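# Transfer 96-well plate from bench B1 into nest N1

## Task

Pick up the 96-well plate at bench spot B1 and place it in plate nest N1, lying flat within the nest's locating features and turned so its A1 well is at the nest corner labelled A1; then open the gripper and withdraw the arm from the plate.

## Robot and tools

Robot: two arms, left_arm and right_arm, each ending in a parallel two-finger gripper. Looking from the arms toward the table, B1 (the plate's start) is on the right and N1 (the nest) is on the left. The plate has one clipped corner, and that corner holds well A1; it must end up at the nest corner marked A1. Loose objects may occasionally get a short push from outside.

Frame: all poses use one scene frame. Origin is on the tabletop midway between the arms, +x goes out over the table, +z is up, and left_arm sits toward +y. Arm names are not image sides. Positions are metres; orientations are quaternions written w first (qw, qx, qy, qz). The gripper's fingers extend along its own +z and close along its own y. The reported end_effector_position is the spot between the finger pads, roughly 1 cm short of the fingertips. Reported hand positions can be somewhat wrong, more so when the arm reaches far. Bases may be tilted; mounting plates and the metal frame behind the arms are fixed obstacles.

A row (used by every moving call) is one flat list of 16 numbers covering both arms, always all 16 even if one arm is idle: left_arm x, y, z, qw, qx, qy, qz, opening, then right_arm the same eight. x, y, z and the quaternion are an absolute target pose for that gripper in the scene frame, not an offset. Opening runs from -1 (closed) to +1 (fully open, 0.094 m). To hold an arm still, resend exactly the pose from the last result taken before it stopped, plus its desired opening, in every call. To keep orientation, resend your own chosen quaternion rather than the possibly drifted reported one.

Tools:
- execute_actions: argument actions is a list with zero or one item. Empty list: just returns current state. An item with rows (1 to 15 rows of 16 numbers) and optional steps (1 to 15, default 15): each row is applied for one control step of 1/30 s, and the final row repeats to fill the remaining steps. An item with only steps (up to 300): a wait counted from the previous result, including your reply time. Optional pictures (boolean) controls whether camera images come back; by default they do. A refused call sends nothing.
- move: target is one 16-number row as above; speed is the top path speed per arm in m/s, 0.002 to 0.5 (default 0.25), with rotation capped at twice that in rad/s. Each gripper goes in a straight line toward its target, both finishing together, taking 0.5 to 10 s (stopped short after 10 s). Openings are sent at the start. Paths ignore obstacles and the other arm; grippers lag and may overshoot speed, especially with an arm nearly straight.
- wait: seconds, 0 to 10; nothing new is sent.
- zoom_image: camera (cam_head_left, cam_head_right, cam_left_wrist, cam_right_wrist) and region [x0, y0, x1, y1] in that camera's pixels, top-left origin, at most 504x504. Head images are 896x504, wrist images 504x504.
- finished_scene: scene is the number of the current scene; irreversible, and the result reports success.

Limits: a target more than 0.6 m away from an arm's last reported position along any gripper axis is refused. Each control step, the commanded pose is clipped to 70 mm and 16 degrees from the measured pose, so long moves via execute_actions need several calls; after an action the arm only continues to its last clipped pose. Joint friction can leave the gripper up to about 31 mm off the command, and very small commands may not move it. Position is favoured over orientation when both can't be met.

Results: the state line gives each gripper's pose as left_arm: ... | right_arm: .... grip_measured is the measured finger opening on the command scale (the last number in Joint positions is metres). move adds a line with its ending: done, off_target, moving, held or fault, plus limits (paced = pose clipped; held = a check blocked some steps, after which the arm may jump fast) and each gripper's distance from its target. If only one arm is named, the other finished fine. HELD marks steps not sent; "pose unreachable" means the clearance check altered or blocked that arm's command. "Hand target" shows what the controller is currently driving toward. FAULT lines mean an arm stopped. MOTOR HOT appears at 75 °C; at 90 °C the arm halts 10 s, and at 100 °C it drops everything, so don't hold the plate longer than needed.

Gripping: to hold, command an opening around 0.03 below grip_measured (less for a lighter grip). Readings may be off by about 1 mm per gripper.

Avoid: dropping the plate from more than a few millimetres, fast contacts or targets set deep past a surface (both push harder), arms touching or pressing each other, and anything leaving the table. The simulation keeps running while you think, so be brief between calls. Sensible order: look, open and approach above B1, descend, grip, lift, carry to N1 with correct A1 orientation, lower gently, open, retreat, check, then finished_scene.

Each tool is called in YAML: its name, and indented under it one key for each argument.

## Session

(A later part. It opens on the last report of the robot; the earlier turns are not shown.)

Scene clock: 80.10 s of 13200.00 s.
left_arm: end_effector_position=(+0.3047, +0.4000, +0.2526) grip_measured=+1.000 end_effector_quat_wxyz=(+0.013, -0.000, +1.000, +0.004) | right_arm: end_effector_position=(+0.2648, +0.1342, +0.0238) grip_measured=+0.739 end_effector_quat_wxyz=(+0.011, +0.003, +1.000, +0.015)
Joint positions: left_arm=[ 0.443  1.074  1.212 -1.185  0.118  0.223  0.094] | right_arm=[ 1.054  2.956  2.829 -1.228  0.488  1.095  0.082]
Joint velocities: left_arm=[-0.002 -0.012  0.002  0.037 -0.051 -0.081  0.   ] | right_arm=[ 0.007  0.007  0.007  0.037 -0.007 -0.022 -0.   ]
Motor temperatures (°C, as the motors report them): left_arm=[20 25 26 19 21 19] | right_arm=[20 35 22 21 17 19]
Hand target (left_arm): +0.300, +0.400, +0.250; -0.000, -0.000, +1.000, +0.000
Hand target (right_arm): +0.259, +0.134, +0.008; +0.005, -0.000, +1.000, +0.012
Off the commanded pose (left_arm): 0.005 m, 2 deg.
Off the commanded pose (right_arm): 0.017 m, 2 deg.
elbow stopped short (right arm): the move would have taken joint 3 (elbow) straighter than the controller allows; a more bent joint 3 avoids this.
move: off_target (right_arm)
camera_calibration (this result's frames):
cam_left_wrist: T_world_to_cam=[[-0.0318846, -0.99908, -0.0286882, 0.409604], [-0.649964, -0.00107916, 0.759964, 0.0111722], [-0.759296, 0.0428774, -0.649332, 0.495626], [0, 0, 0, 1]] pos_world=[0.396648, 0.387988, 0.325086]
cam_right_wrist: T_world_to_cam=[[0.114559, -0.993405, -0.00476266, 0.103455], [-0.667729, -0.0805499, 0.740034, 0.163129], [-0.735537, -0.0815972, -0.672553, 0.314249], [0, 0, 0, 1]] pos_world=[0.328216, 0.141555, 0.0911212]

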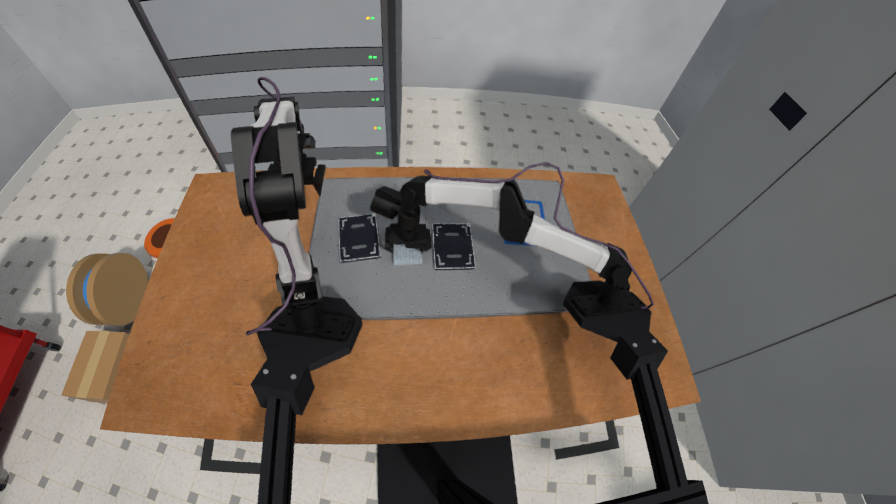

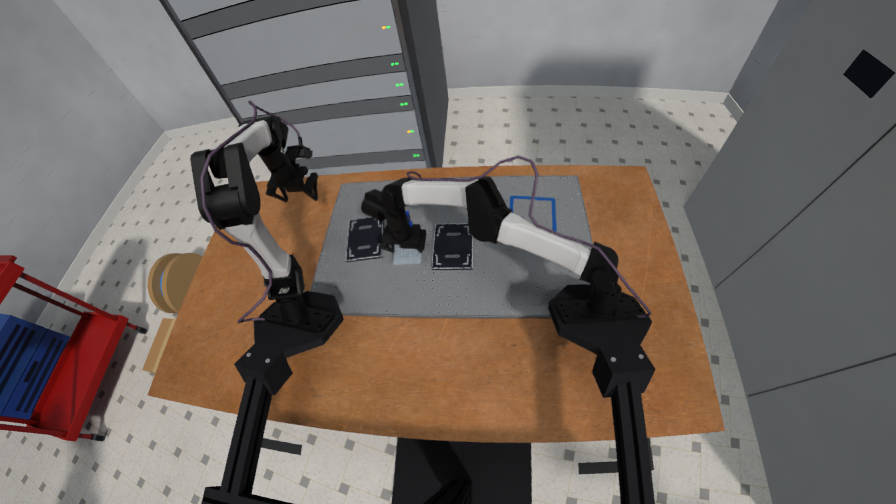

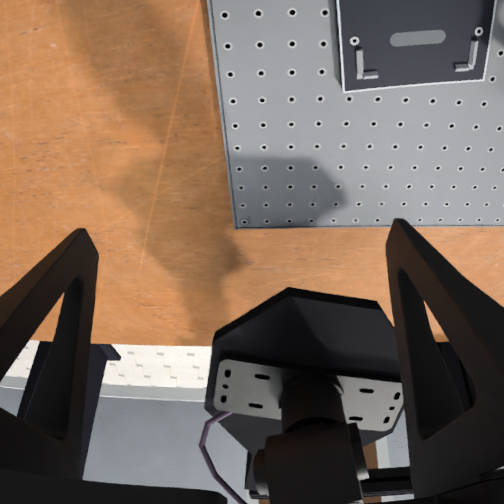

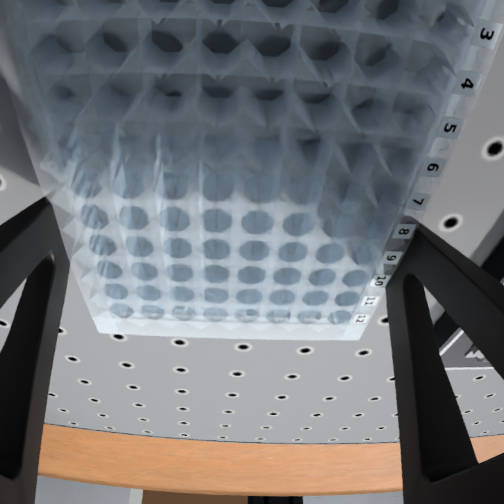

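move:
  target: [0.3,0.4,0.25,0,0,1,0,1,0.259,0.134,0.008,0,0,1,0,1]

move:
  target: [0.3,0.4,0.25,0,0,1,0,1,0.265,0.125,0.1,0,0,1,0,1]
  speed: 0.08

move:
  target: [0.3,0.3,0.2,0,0,1,0,1,0.33,-0.35,0.18,0,0,1,0,1]

move:
  target: [0.275,0.13,0.075,0,0,1,0,1,0.33,-0.35,0.18,0,0,1,0,1]
  speed: 0.15

Scene clock: 85.90 s of 13200.00 s.
left_arm: end_effector_position=(+0.3047, +0.4000, +0.2526) grip_measured=+1.000 end_effector_quat_wxyz=(+0.013, -0.000, +1.000, +0.004) | right_arm: end_effector_position=(+0.2648, +0.1341, +0.0238) grip_measured=+1.000 end_effector_quat_wxyz=(+0.011, +0.003, +1.000, +0.015)
Joint positions: left_arm=[ 0.443  1.074  1.212 -1.185  0.118  0.223  0.094] | right_arm=[ 1.054  2.956  2.829 -1.228  0.488  1.095  0.094]
Joint velocities: left_arm=[ 0.002 -0.007 -0.002  0.007  0.051  0.022  0.   ] | right_arm=[ 0.022 -0.002 -0.002 -0.007 -0.007  0.022  0.   ]
Motor temperatures (°C, as the motors report them): left_arm=[20 25 26 19 21 19] | right_arm=[20 37 23 21 17 19]
Hand target (left_arm): +0.300, +0.400, +0.250; +0.000, -0.000, +1.000, +0.000
Hand target (right_arm): +0.258, +0.133, +0.008; +0.004, +0.000, +1.000, +0.010
Off the commanded pose (left_arm): 0.005 m, 2 deg.
Off the commanded pose (right_arm): 0.017 m, 2 deg.
elbow stopped short (right arm): the move would have taken joint 3 (elbow) straighter than the controller allows; a more bent joint 3 avoids this.
After step 90, 2.10 s passed at rest.
move: off_target (right_arm)
camera_calibration (this result's frames):
cam_left_wrist: T_world_to_cam=[[-0.0318846, -0.99908, -0.0286882, 0.409604], [-0.649964, -0.00107916, 0.759964, 0.0111722], [-0.759296, 0.0428774, -0.649332, 0.495626], [0, 0, 0, 1]] pos_world=[0.396648, 0.387988, 0.325086]
cam_right_wrist: T_world_to_cam=[[0.114734, -0.993386, -0.00447933, 0.103328], [-0.667603, -0.0804439, 0.740159, 0.163048], [-0.735624, -0.0819307, -0.672417, 0.314276], [0, 0, 0, 1]] pos_world=[0.328185, 0.14151, 0.0911062]

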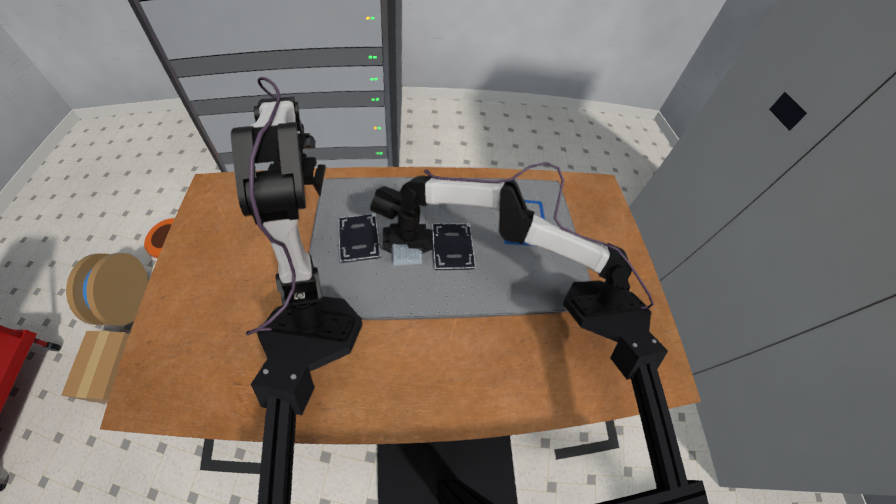

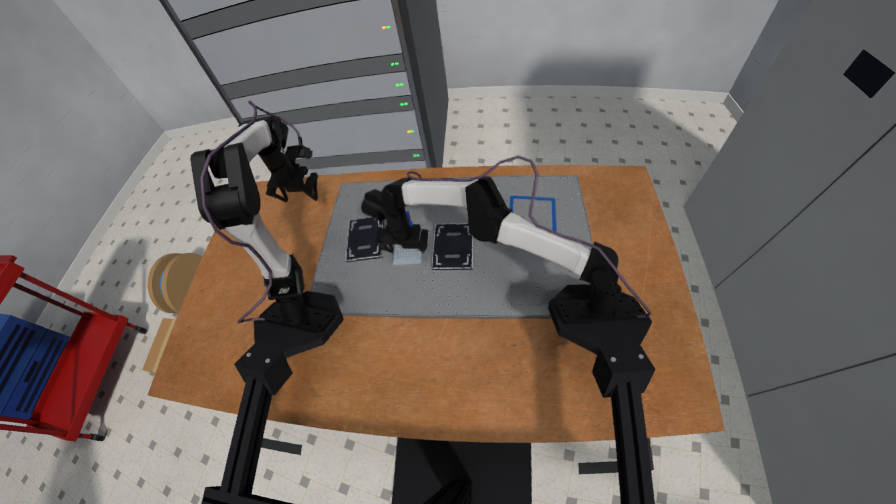

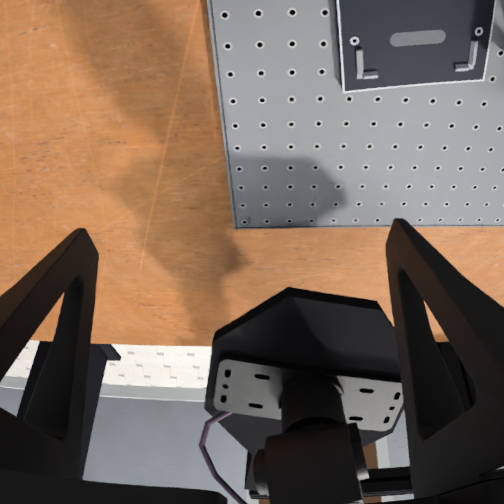

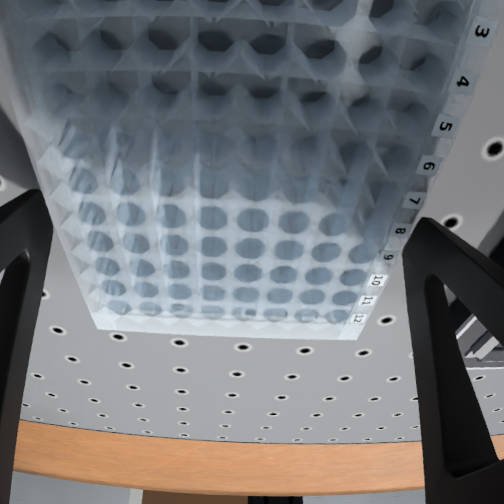

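Scene clock: 87.27 s of 13200.00 s.
left_arm: end_effector_position=(+0.3047, +0.4000, +0.2526) grip_measured=+1.000 end_effector_quat_wxyz=(+0.013, -0.000, +1.000, +0.004) | right_arm: end_effector_position=(+0.2618, +0.1244, +0.0895) grip_measured=+1.000 end_effector_quat_wxyz=(+0.003, -0.005, +1.000, +0.008)
Joint positions: left_arm=[ 0.443  1.074  1.212 -1.185  0.118  0.223  0.094] | right_arm=[ 1.106  2.84   2.829 -1.394  0.488  1.147  0.094]
Joint velocities: left_arm=[-0.012  0.002 -0.022 -0.037  0.007  0.022  0.   ] | right_arm=[-0.017 -0.007 -0.007 -0.022 -0.037 -0.022  0.   ]
Motor temperatures (°C, as the motors report them): left_arm=[20 25 26 19 21 19] | right_arm=[20 38 23 21 17 19]
Hand target (left_arm): +0.300, +0.400, +0.250; +0.000, -0.000, +1.000, +0.000
Hand target (right_arm): +0.266, +0.126, +0.100; +0.007, +0.000, +1.000, +0.015
Off the commanded pose (left_arm): 0.005 m, 2 deg.
Off the commanded pose (right_arm): 0.011 m, 1 deg.
elbow stopped short (right arm): the move would have taken joint 3 (elbow) straighter than the controller allows; a more bent joint 3 avoids this.
move: off_target (right_arm)
camera_calibration (this result's frames):
cam_left_wrist: T_world_to_cam=[[-0.0318846, -0.99908, -0.0286882, 0.409604], [-0.649964, -0.00107916, 0.759964, 0.0111722], [-0.759296, 0.0428774, -0.649332, 0.495626], [0, 0, 0, 1]] pos_world=[0.396648, 0.387988, 0.325086]
cam_right_wrist: T_world_to_cam=[[0.131188, -0.991327, 0.00779171, 0.0886001], [-0.653287, -0.0805361, 0.752814, 0.106837], [-0.745658, -0.10385, -0.658187, 0.359527], [0, 0, 0, 1]] pos_world=[0.326256, 0.133773, 0.155517]

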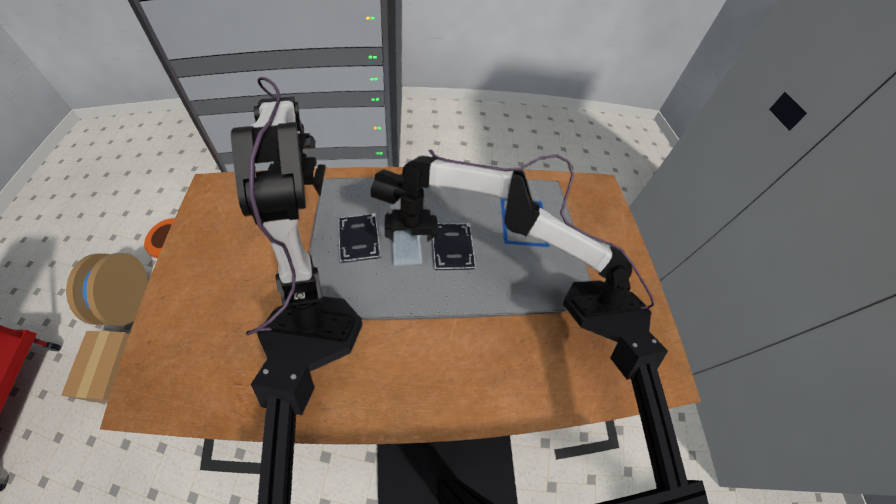

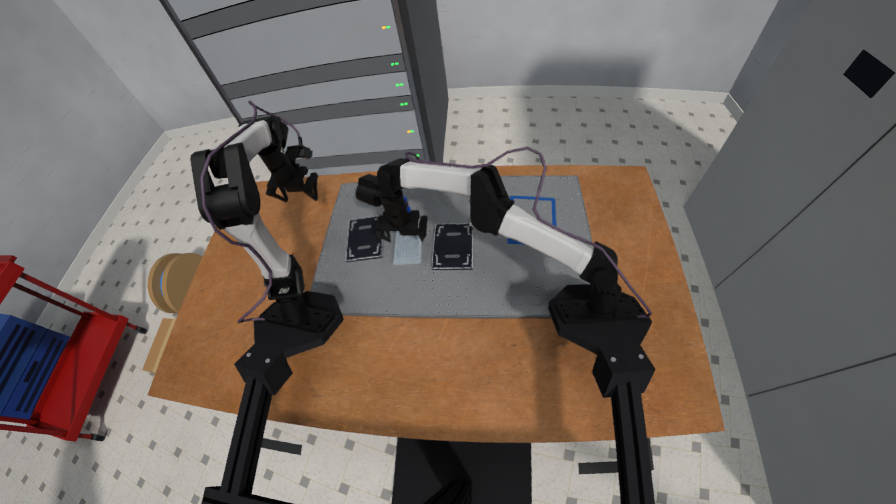

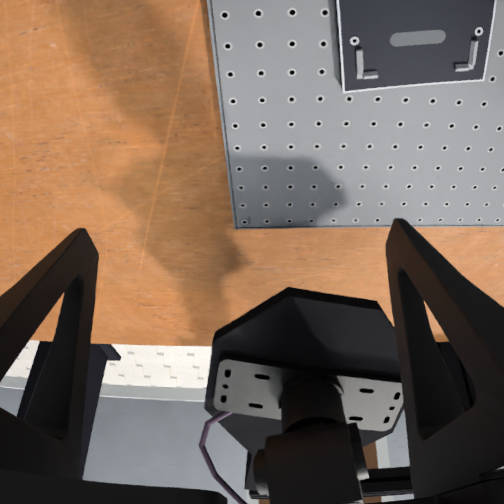

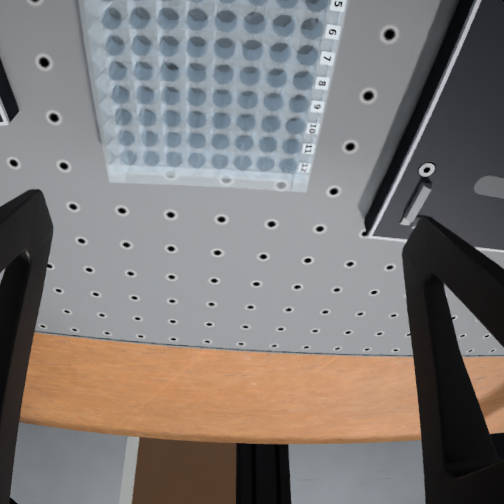

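Scene clock: 89.97 s of 13200.00 s.
left_arm: end_effector_position=(+0.3001, +0.3013, +0.2072) grip_measured=+1.000 end_effector_quat_wxyz=(+0.001, +0.001, +1.000, -0.000) | right_arm: end_effector_position=(+0.3321, -0.3463, +0.1803) grip_measured=+1.000 end_effector_quat_wxyz=(-0.003, +0.002, +1.000, +0.003)
Joint positions: left_arm=[-0.108  1.129  1.077 -1.026 -0.147 -0.257  0.094] | right_arm=[ 0.056  1.181  1.025 -0.924  0.115  0.128  0.094]
Joint velocities: left_arm=[-0.012 -0.017 -0.002  0.007 -0.051  0.007  0.   ] | right_arm=[-0.012 -0.012  0.037 -0.066  0.051 -0.007  0.   ]
Motor temperatures (°C, as the motors report them): left_arm=[20 25 26 19 21 19] | right_arm=[20 38 23 21 17 19]
Hand target (left_arm): +0.298, +0.300, +0.200; -0.003, +0.002, +1.000, +0.003
Hand target (right_arm): +0.329, -0.349, +0.182; -0.007, +0.003, +1.000, +0.005
Off the commanded pose (left_arm): 0.007 m, 0 deg.
Off the commanded pose (right_arm): 0.004 m, 1 deg.
move: done
camera_calibration (this result's frames):
cam_left_wrist: T_world_to_cam=[[-0.0339486, -0.999216, -0.0203505, 0.308454], [-0.632717, 0.00572575, 0.774362, 0.0323294], [-0.773638, 0.0391646, -0.632416, 0.468867], [0, 0, 0, 1]] pos_world=[0.393661, 0.289664, 0.277762]
cam_right_wrist: T_world_to_cam=[[0.115874, -0.993135, 0.0159932, -0.384952], [-0.645596, -0.0630692, 0.76107, 0.0485008], [-0.754837, -0.0985138, -0.648472, 0.425995], [0, 0, 0, 1]] pos_world=[0.397475, -0.337284, 0.24549]

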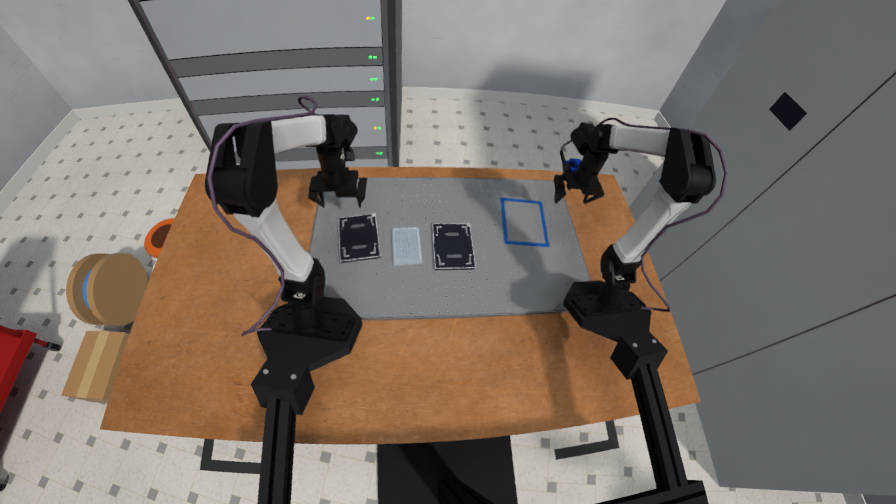

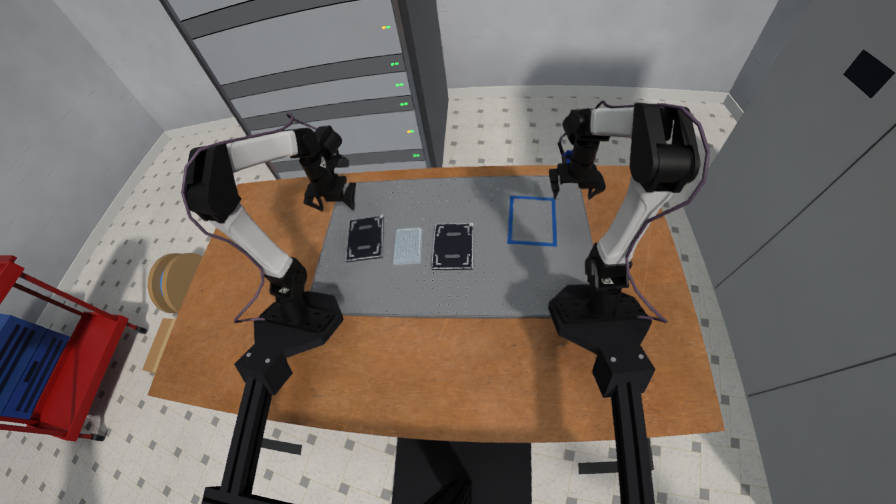

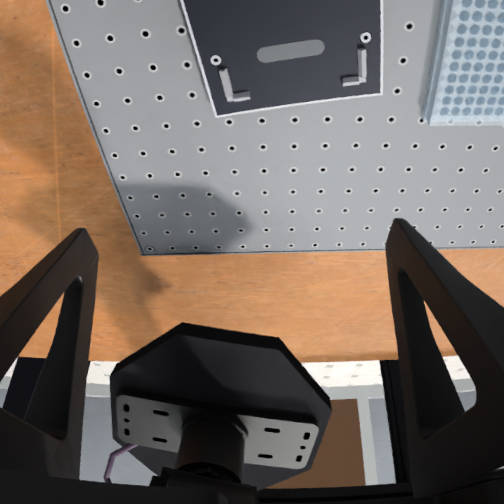

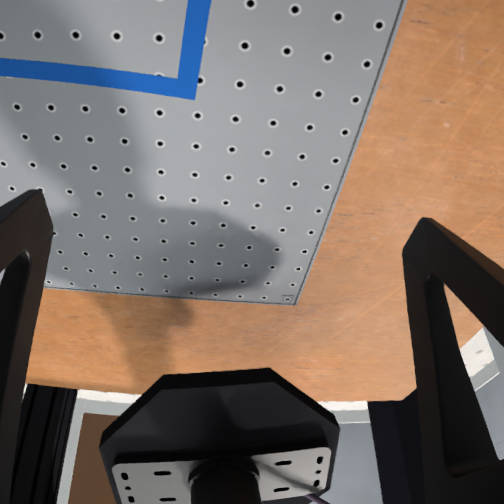

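Scene clock: 91.97 s of 13200.00 s.
left_arm: end_effector_position=(+0.2649, +0.1372, +0.0738) grip_measured=+1.000 end_effector_quat_wxyz=(-0.013, +0.007, +1.000, +0.009) | right_arm: end_effector_position=(+0.3321, -0.3463, +0.1803) grip_measured=+1.000 end_effector_quat_wxyz=(-0.003, -0.001, +1.000, +0.003)
Joint positions: left_arm=[-0.601  1.716  1.056 -0.574 -0.353 -0.718  0.094] | right_arm=[ 0.056  1.181  1.025 -0.924  0.115  0.12   0.094]
Joint velocities: left_arm=[ 0.007 -0.017  0.007  0.007 -0.037 -0.022  0.   ] | right_arm=[-0.012 -0.022 -0.002 -0.037  0.037 -0.022  0.   ]
Motor temperatures (°C, as the motors report them): left_arm=[20 25 26 19 21 19] | right_arm=[20 38 23 21 17 19]
Hand target (left_arm): +0.272, +0.130, +0.074; -0.001, +0.001, +1.000, +0.003
Hand target (right_arm): +0.330, -0.350, +0.180; -0.000, -0.000, +1.000, -0.000
Off the commanded pose (left_arm): 0.012 m, 2 deg.
Off the commanded pose (right_arm): 0.004 m, 1 deg.
move: off_target (left_arm)
camera_calibration (this result's frames):
cam_left_wrist: T_world_to_cam=[[-0.0478964, -0.998113, -0.038432, 0.145533], [-0.609553, -0.00127381, 0.792745, 0.107795], [-0.791297, 0.061396, -0.608341, 0.363505], [0, 0, 0, 1]] pos_world=[0.360318, 0.123078, 0.141275]
cam_right_wrist: T_world_to_cam=[[0.123447, -0.992223, 0.0159494, -0.387143], [-0.645132, -0.0680307, 0.761036, 0.0466347], [-0.754032, -0.104237, -0.648513, 0.423753], [0, 0, 0, 1]] pos_world=[0.397401, -0.336789, 0.245494]

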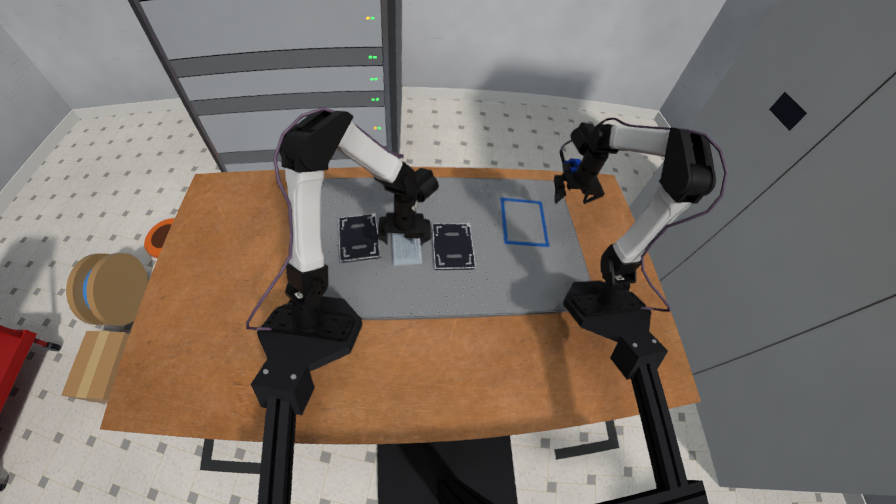

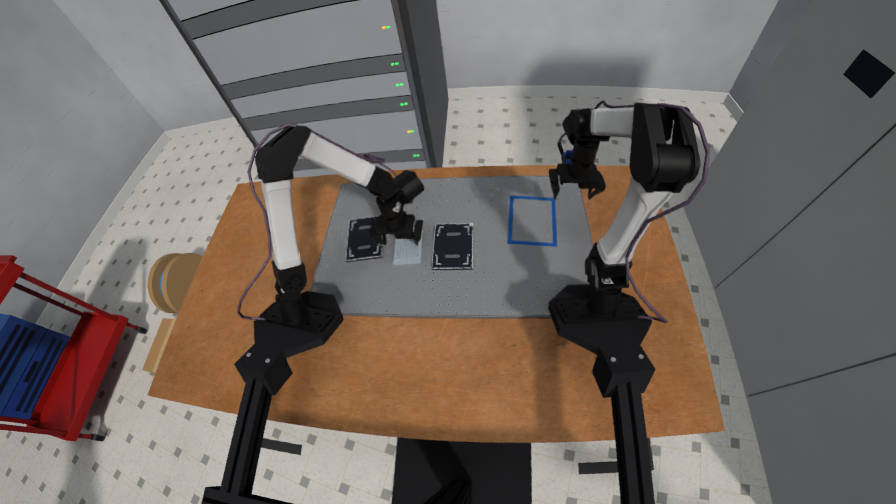

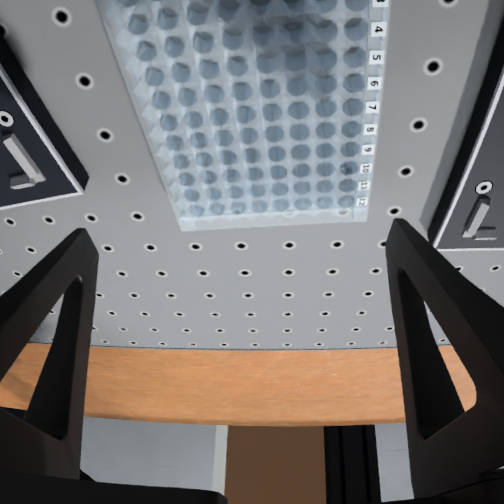

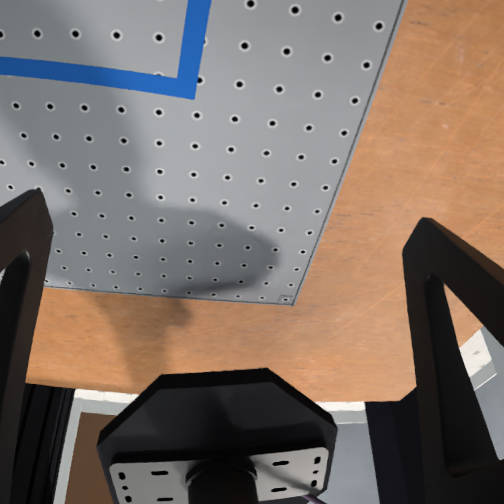

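move:
  target: [0.285,0.125,0.06,0,-0.07,0.9975,0,1,0.33,-0.35,0.18,0,0,1,0,1]
  speed: 0.04

Scene clock: 99.07 s of 13200.00 s.
left_arm: end_effector_position=(+0.2770, +0.1291, +0.0623) grip_measured=+1.000 end_effector_quat_wxyz=(-0.005, -0.057, +0.998, +0.007) | right_arm: end_effector_position=(+0.3321, -0.3463, +0.1803) grip_measured=+1.000 end_effector_quat_wxyz=(-0.003, -0.001, +1.000, +0.003)
Joint positions: left_arm=[-0.587  1.773  1.099 -0.538 -0.354 -0.826  0.094] | right_arm=[ 0.056  1.181  1.025 -0.924  0.115  0.12   0.094]
Joint velocities: left_arm=[-0.012  0.002  0.012 -0.007  0.022 -0.066  0.   ] | right_arm=[-0.007  0.017 -0.012 -0.007 -0.022  0.037  0.   ]
Motor temperatures (°C, as the motors report them): left_arm=[21 25 26 19 21 19] | right_arm=[20 37 23 21 17 19]
Hand target (left_arm): +0.285, +0.125, +0.060; -0.000, -0.070, +0.998, -0.000
Hand target (right_arm): +0.330, -0.350, +0.180; -0.000, +0.000, +1.000, +0.000
Off the commanded pose (left_arm): 0.009 m, 2 deg.
Off the commanded pose (right_arm): 0.004 m, 1 deg.
After step 90, 1.90 s passed at rest.
move: done
camera_calibration (this result's frames):
cam_left_wrist: T_world_to_cam=[[0.0803788, -0.99614, -0.035275, 0.101614], [-0.61816, -0.0775791, 0.782214, 0.13712], [-0.781932, -0.0410679, -0.62201, 0.378029], [0, 0, 0, 1]] pos_world=[0.372188, 0.127384, 0.131465]
cam_right_wrist: T_world_to_cam=[[0.123447, -0.992223, 0.0159494, -0.387143], [-0.645132, -0.0680307, 0.761036, 0.0466347], [-0.754032, -0.104237, -0.648513, 0.423753], [0, 0, 0, 1]] pos_world=[0.397401, -0.336789, 0.245494]

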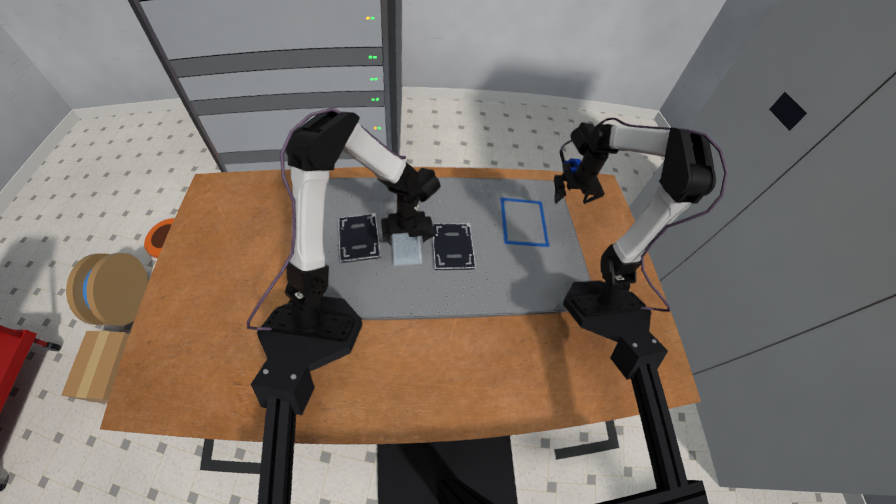

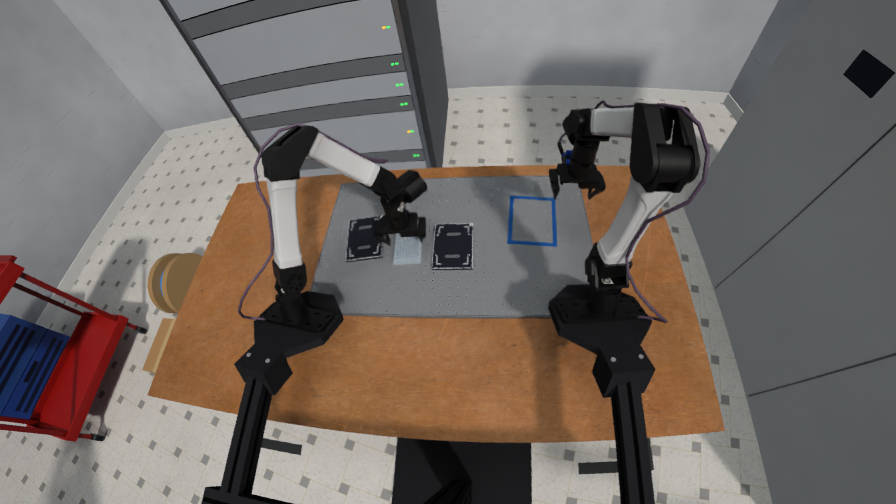

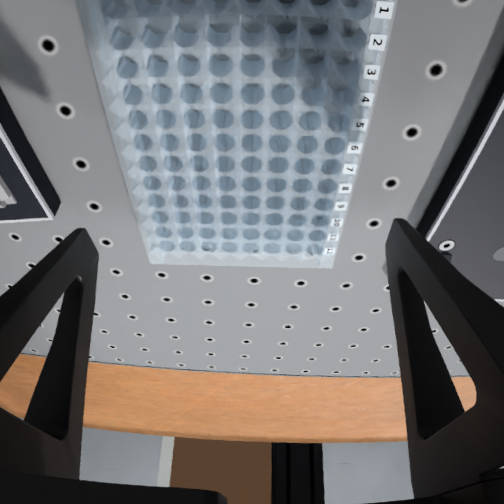

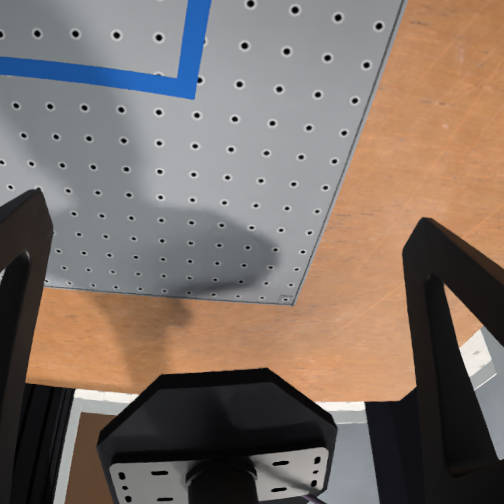

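move:
  target: [0.268,0.126,0.016,0,-0.07,0.9975,0,1,0.33,-0.35,0.18,0,0,1,0,1]
  speed: 0.025

Scene clock: 103.23 s of 13200.00 s.
left_arm: end_effector_position=(+0.2738, +0.1217, +0.0271) grip_measured=+1.000 end_effector_quat_wxyz=(+0.006, -0.070, +0.998, -0.004) | right_arm: end_effector_position=(+0.3321, -0.3463, +0.1803) grip_measured=+1.000 end_effector_quat_wxyz=(-0.003, -0.001, +1.000, +0.003)
Joint positions: left_arm=[-0.573  1.866  1.059 -0.367 -0.35  -0.827  0.094] | right_arm=[ 0.056  1.181  1.025 -0.924  0.115  0.12   0.094]
Joint velocities: left_arm=[ 0.007  0.002 -0.002  0.037  0.007 -0.066  0.   ] | right_arm=[-0.007 -0.007  0.007 -0.007 -0.007 -0.007  0.   ]
Motor temperatures (°C, as the motors report them): left_arm=[21 25 26 19 21 19] | right_arm=[19 37 23 21 17 19]
Hand target (left_arm): +0.268, +0.126, +0.016; -0.000, -0.070, +0.998, -0.000
Hand target (right_arm): +0.330, -0.350, +0.180; -0.000, +0.000, +1.000, +0.000
Off the commanded pose (left_arm): 0.013 m, 1 deg.
Off the commanded pose (right_arm): 0.004 m, 1 deg.
move: off_target (left_arm)
camera_calibration (this result's frames):
cam_left_wrist: T_world_to_cam=[[0.107874, -0.994078, -0.0131338, 0.0848481], [-0.635204, -0.079081, 0.768285, 0.167383], [-0.764774, -0.0745355, -0.639973, 0.35322], [0, 0, 0, 1]] pos_world=[0.367303, 0.12391, 0.0985675]
cam_right_wrist: T_world_to_cam=[[0.123447, -0.992223, 0.0159494, -0.387143], [-0.645132, -0.0680307, 0.761036, 0.0466347], [-0.754032, -0.104237, -0.648513, 0.423753], [0, 0, 0, 1]] pos_world=[0.397401, -0.336789, 0.245494]

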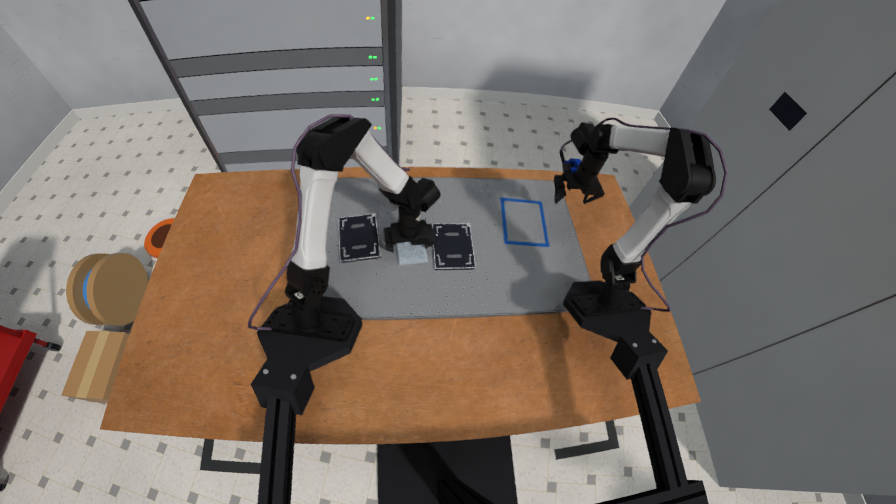

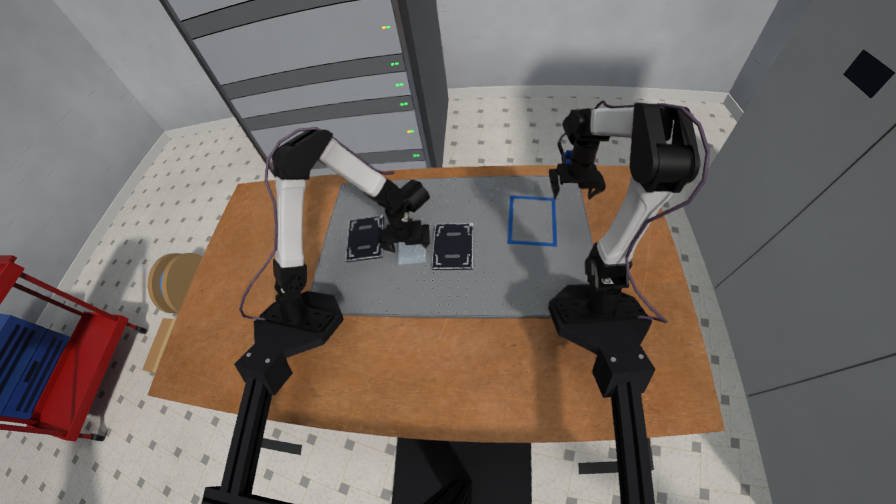

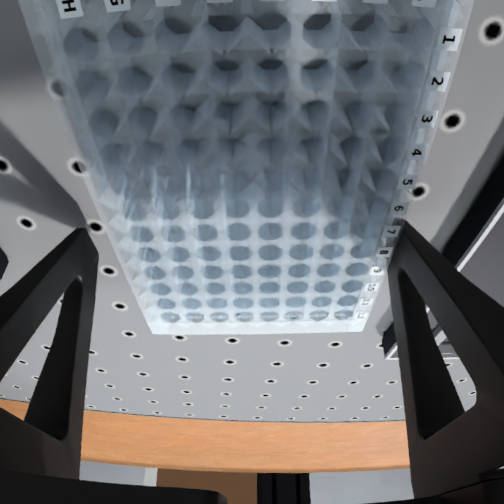

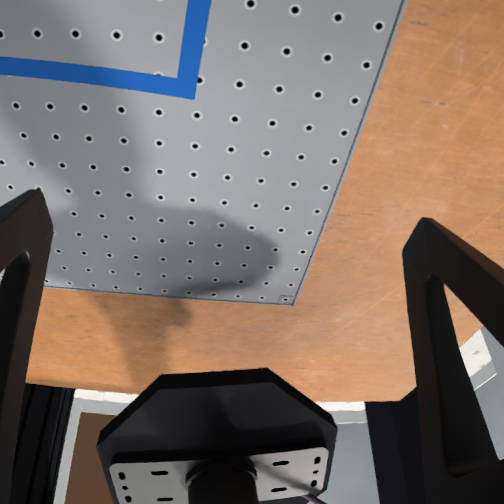

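move:
  target: [0.262,0.112,0.03,0,-0.07,0.9975,0,1,0.33,-0.35,0.18,0,0,1,0,1]
  speed: 0.02

Scene clock: 106.40 s of 13200.00 s.
left_arm: end_effector_position=(+0.2659, +0.1125, +0.0315) grip_measured=+1.000 end_effector_quat_wxyz=(+0.004, -0.073, +0.997, -0.008) | right_arm: end_effector_position=(+0.3321, -0.3463, +0.1803) grip_measured=+1.000 end_effector_quat_wxyz=(-0.003, -0.001, +1.000, +0.003)
Joint positions: left_arm=[-0.607  1.865  1.059 -0.376 -0.354 -0.865  0.094] | right_arm=[ 0.056  1.181  1.025 -0.924  0.115  0.12   0.094]
Joint velocities: left_arm=[ 0.002 -0.002  0.002  0.007 -0.037 -0.037  0.   ] | right_arm=[-0.007 -0.002 -0.007 -0.007  0.022 -0.081  0.   ]
Motor temperatures (°C, as the motors report them): left_arm=[21 25 26 19 21 19] | right_arm=[19 36 23 21 17 19]
Hand target (left_arm): +0.262, +0.112, +0.030; +0.000, -0.070, +0.998, +0.000
Hand target (right_arm): +0.330, -0.350, +0.180; -0.000, +0.000, +1.000, +0.000
Off the commanded pose (left_arm): 0.004 m, 1 deg.
Off the commanded pose (right_arm): 0.004 m, 1 deg.
move: done
camera_calibration (this result's frames):
cam_left_wrist: T_world_to_cam=[[0.113229, -0.993559, -0.00438047, 0.0748261], [-0.632104, -0.0754367, 0.771203, 0.156894], [-0.766566, -0.0845537, -0.636574, 0.350776], [0, 0, 0, 1]] pos_world=[0.359594, 0.115839, 0.102625]
cam_right_wrist: T_world_to_cam=[[0.123447, -0.992223, 0.0159494, -0.387143], [-0.645132, -0.0680307, 0.761036, 0.0466347], [-0.754032, -0.104237, -0.648513, 0.423753], [0, 0, 0, 1]] pos_world=[0.397401, -0.336789, 0.245494]

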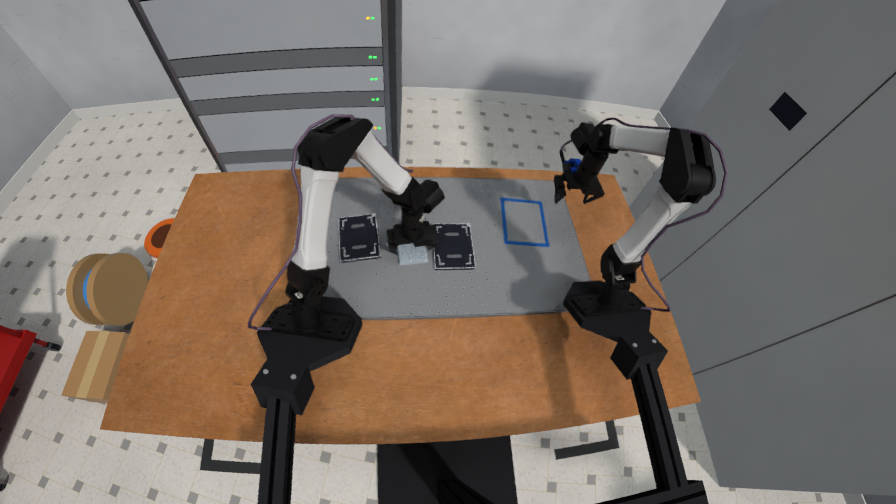

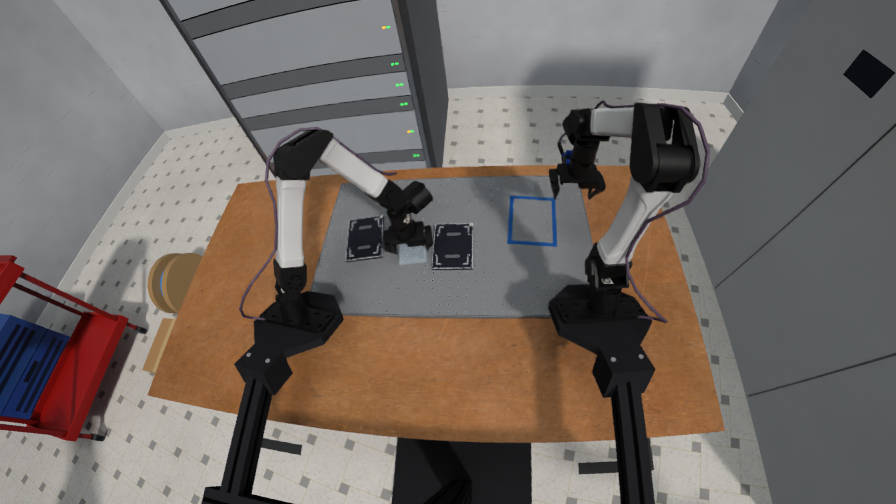

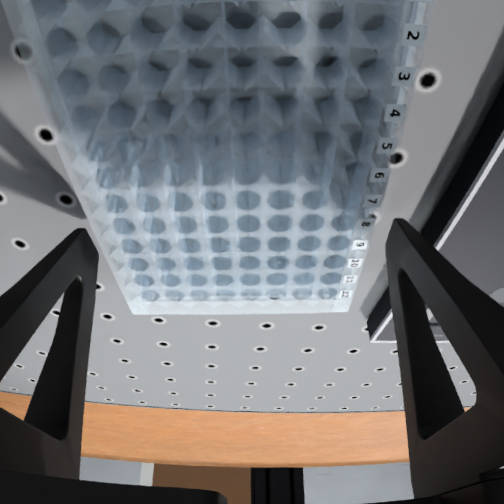

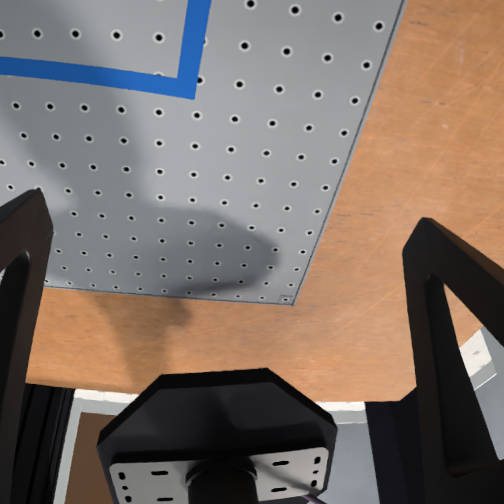

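move:
  target: [0.272,0.115,0.012,0,-0.07,0.9975,0,1,0.33,-0.35,0.18,0,0,1,0,1]
  speed: 0.02

Scene clock: 109.03 s of 13200.00 s.
left_arm: end_effector_position=(+0.2667, +0.1134, +0.0218) grip_measured=+1.000 end_effector_quat_wxyz=(-0.003, -0.065, +0.998, -0.004) | right_arm: end_effector_position=(+0.3321, -0.3463, +0.1803) grip_measured=+1.000 end_effector_quat_wxyz=(-0.003, -0.001, +1.000, +0.003)
Joint positions: left_arm=[-0.591  1.899  1.077 -0.371 -0.342 -0.84   0.094] | right_arm=[ 0.056  1.181  1.025 -0.924  0.115  0.12   0.094]
Joint velocities: left_arm=[ 0.002 -0.002  0.007 -0.022 -0.007 -0.051  0.   ] | right_arm=[ 0.002  0.012  0.012  0.022  0.007 -0.051  0.   ]
Motor temperatures (°C, as the motors report them): left_arm=[21 26 25 19 21 19] | right_arm=[19 36 23 21 17 19]
Hand target (left_arm): +0.272, +0.115, +0.012; -0.000, -0.070, +0.998, -0.000
Hand target (right_arm): +0.330, -0.350, +0.180; -0.000, +0.000, +1.000, +0.000
Off the commanded pose (left_arm): 0.011 m, 1 deg.
Off the commanded pose (right_arm): 0.004 m, 1 deg.
move: off_target (left_arm)
camera_calibration (this result's frames):
cam_left_wrist: T_world_to_cam=[[0.0978977, -0.995124, -0.0119715, 0.0800039], [-0.621121, -0.0704942, 0.780538, 0.161277], [-0.777576, -0.0689771, -0.624994, 0.346194], [0, 0, 0, 1]] pos_world=[0.361533, 0.114862, 0.0914436]
cam_right_wrist: T_world_to_cam=[[0.123447, -0.992223, 0.0159494, -0.387143], [-0.645132, -0.0680307, 0.761036, 0.0466347], [-0.754032, -0.104237, -0.648513, 0.423753], [0, 0, 0, 1]] pos_world=[0.397401, -0.336789, 0.245494]

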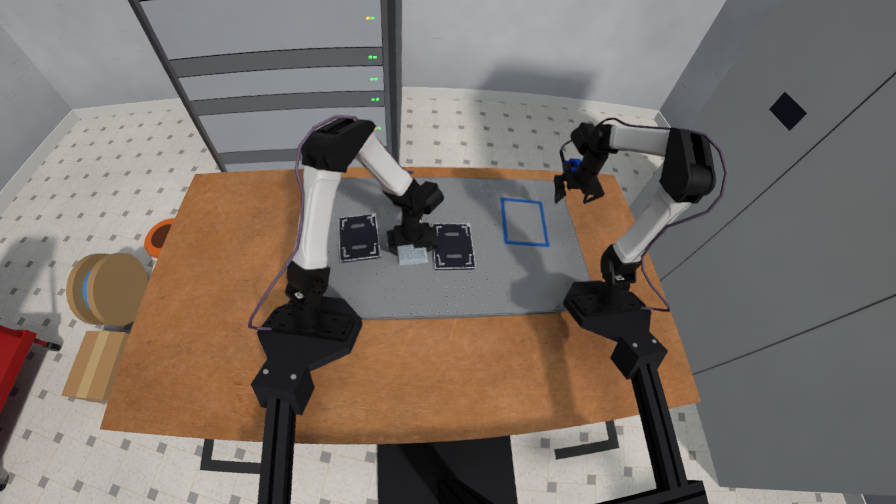

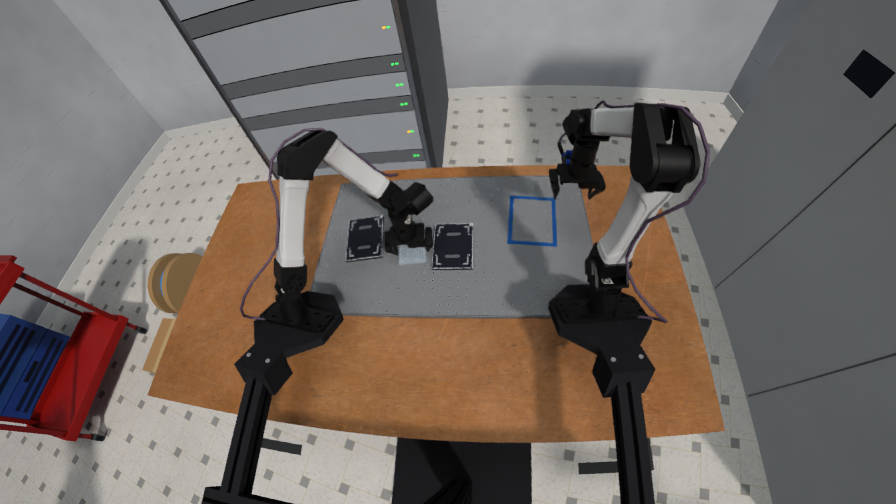

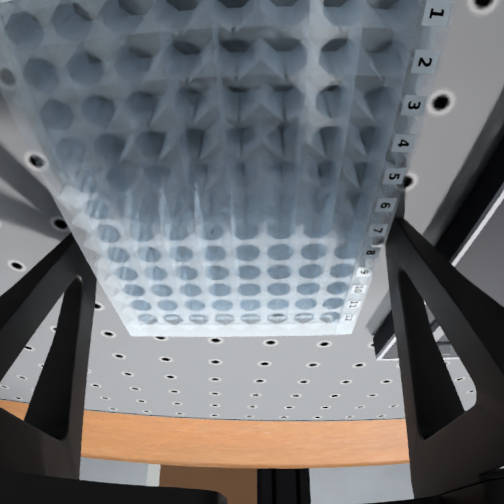

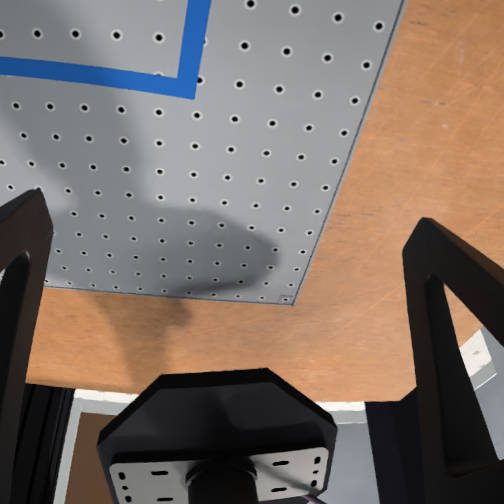

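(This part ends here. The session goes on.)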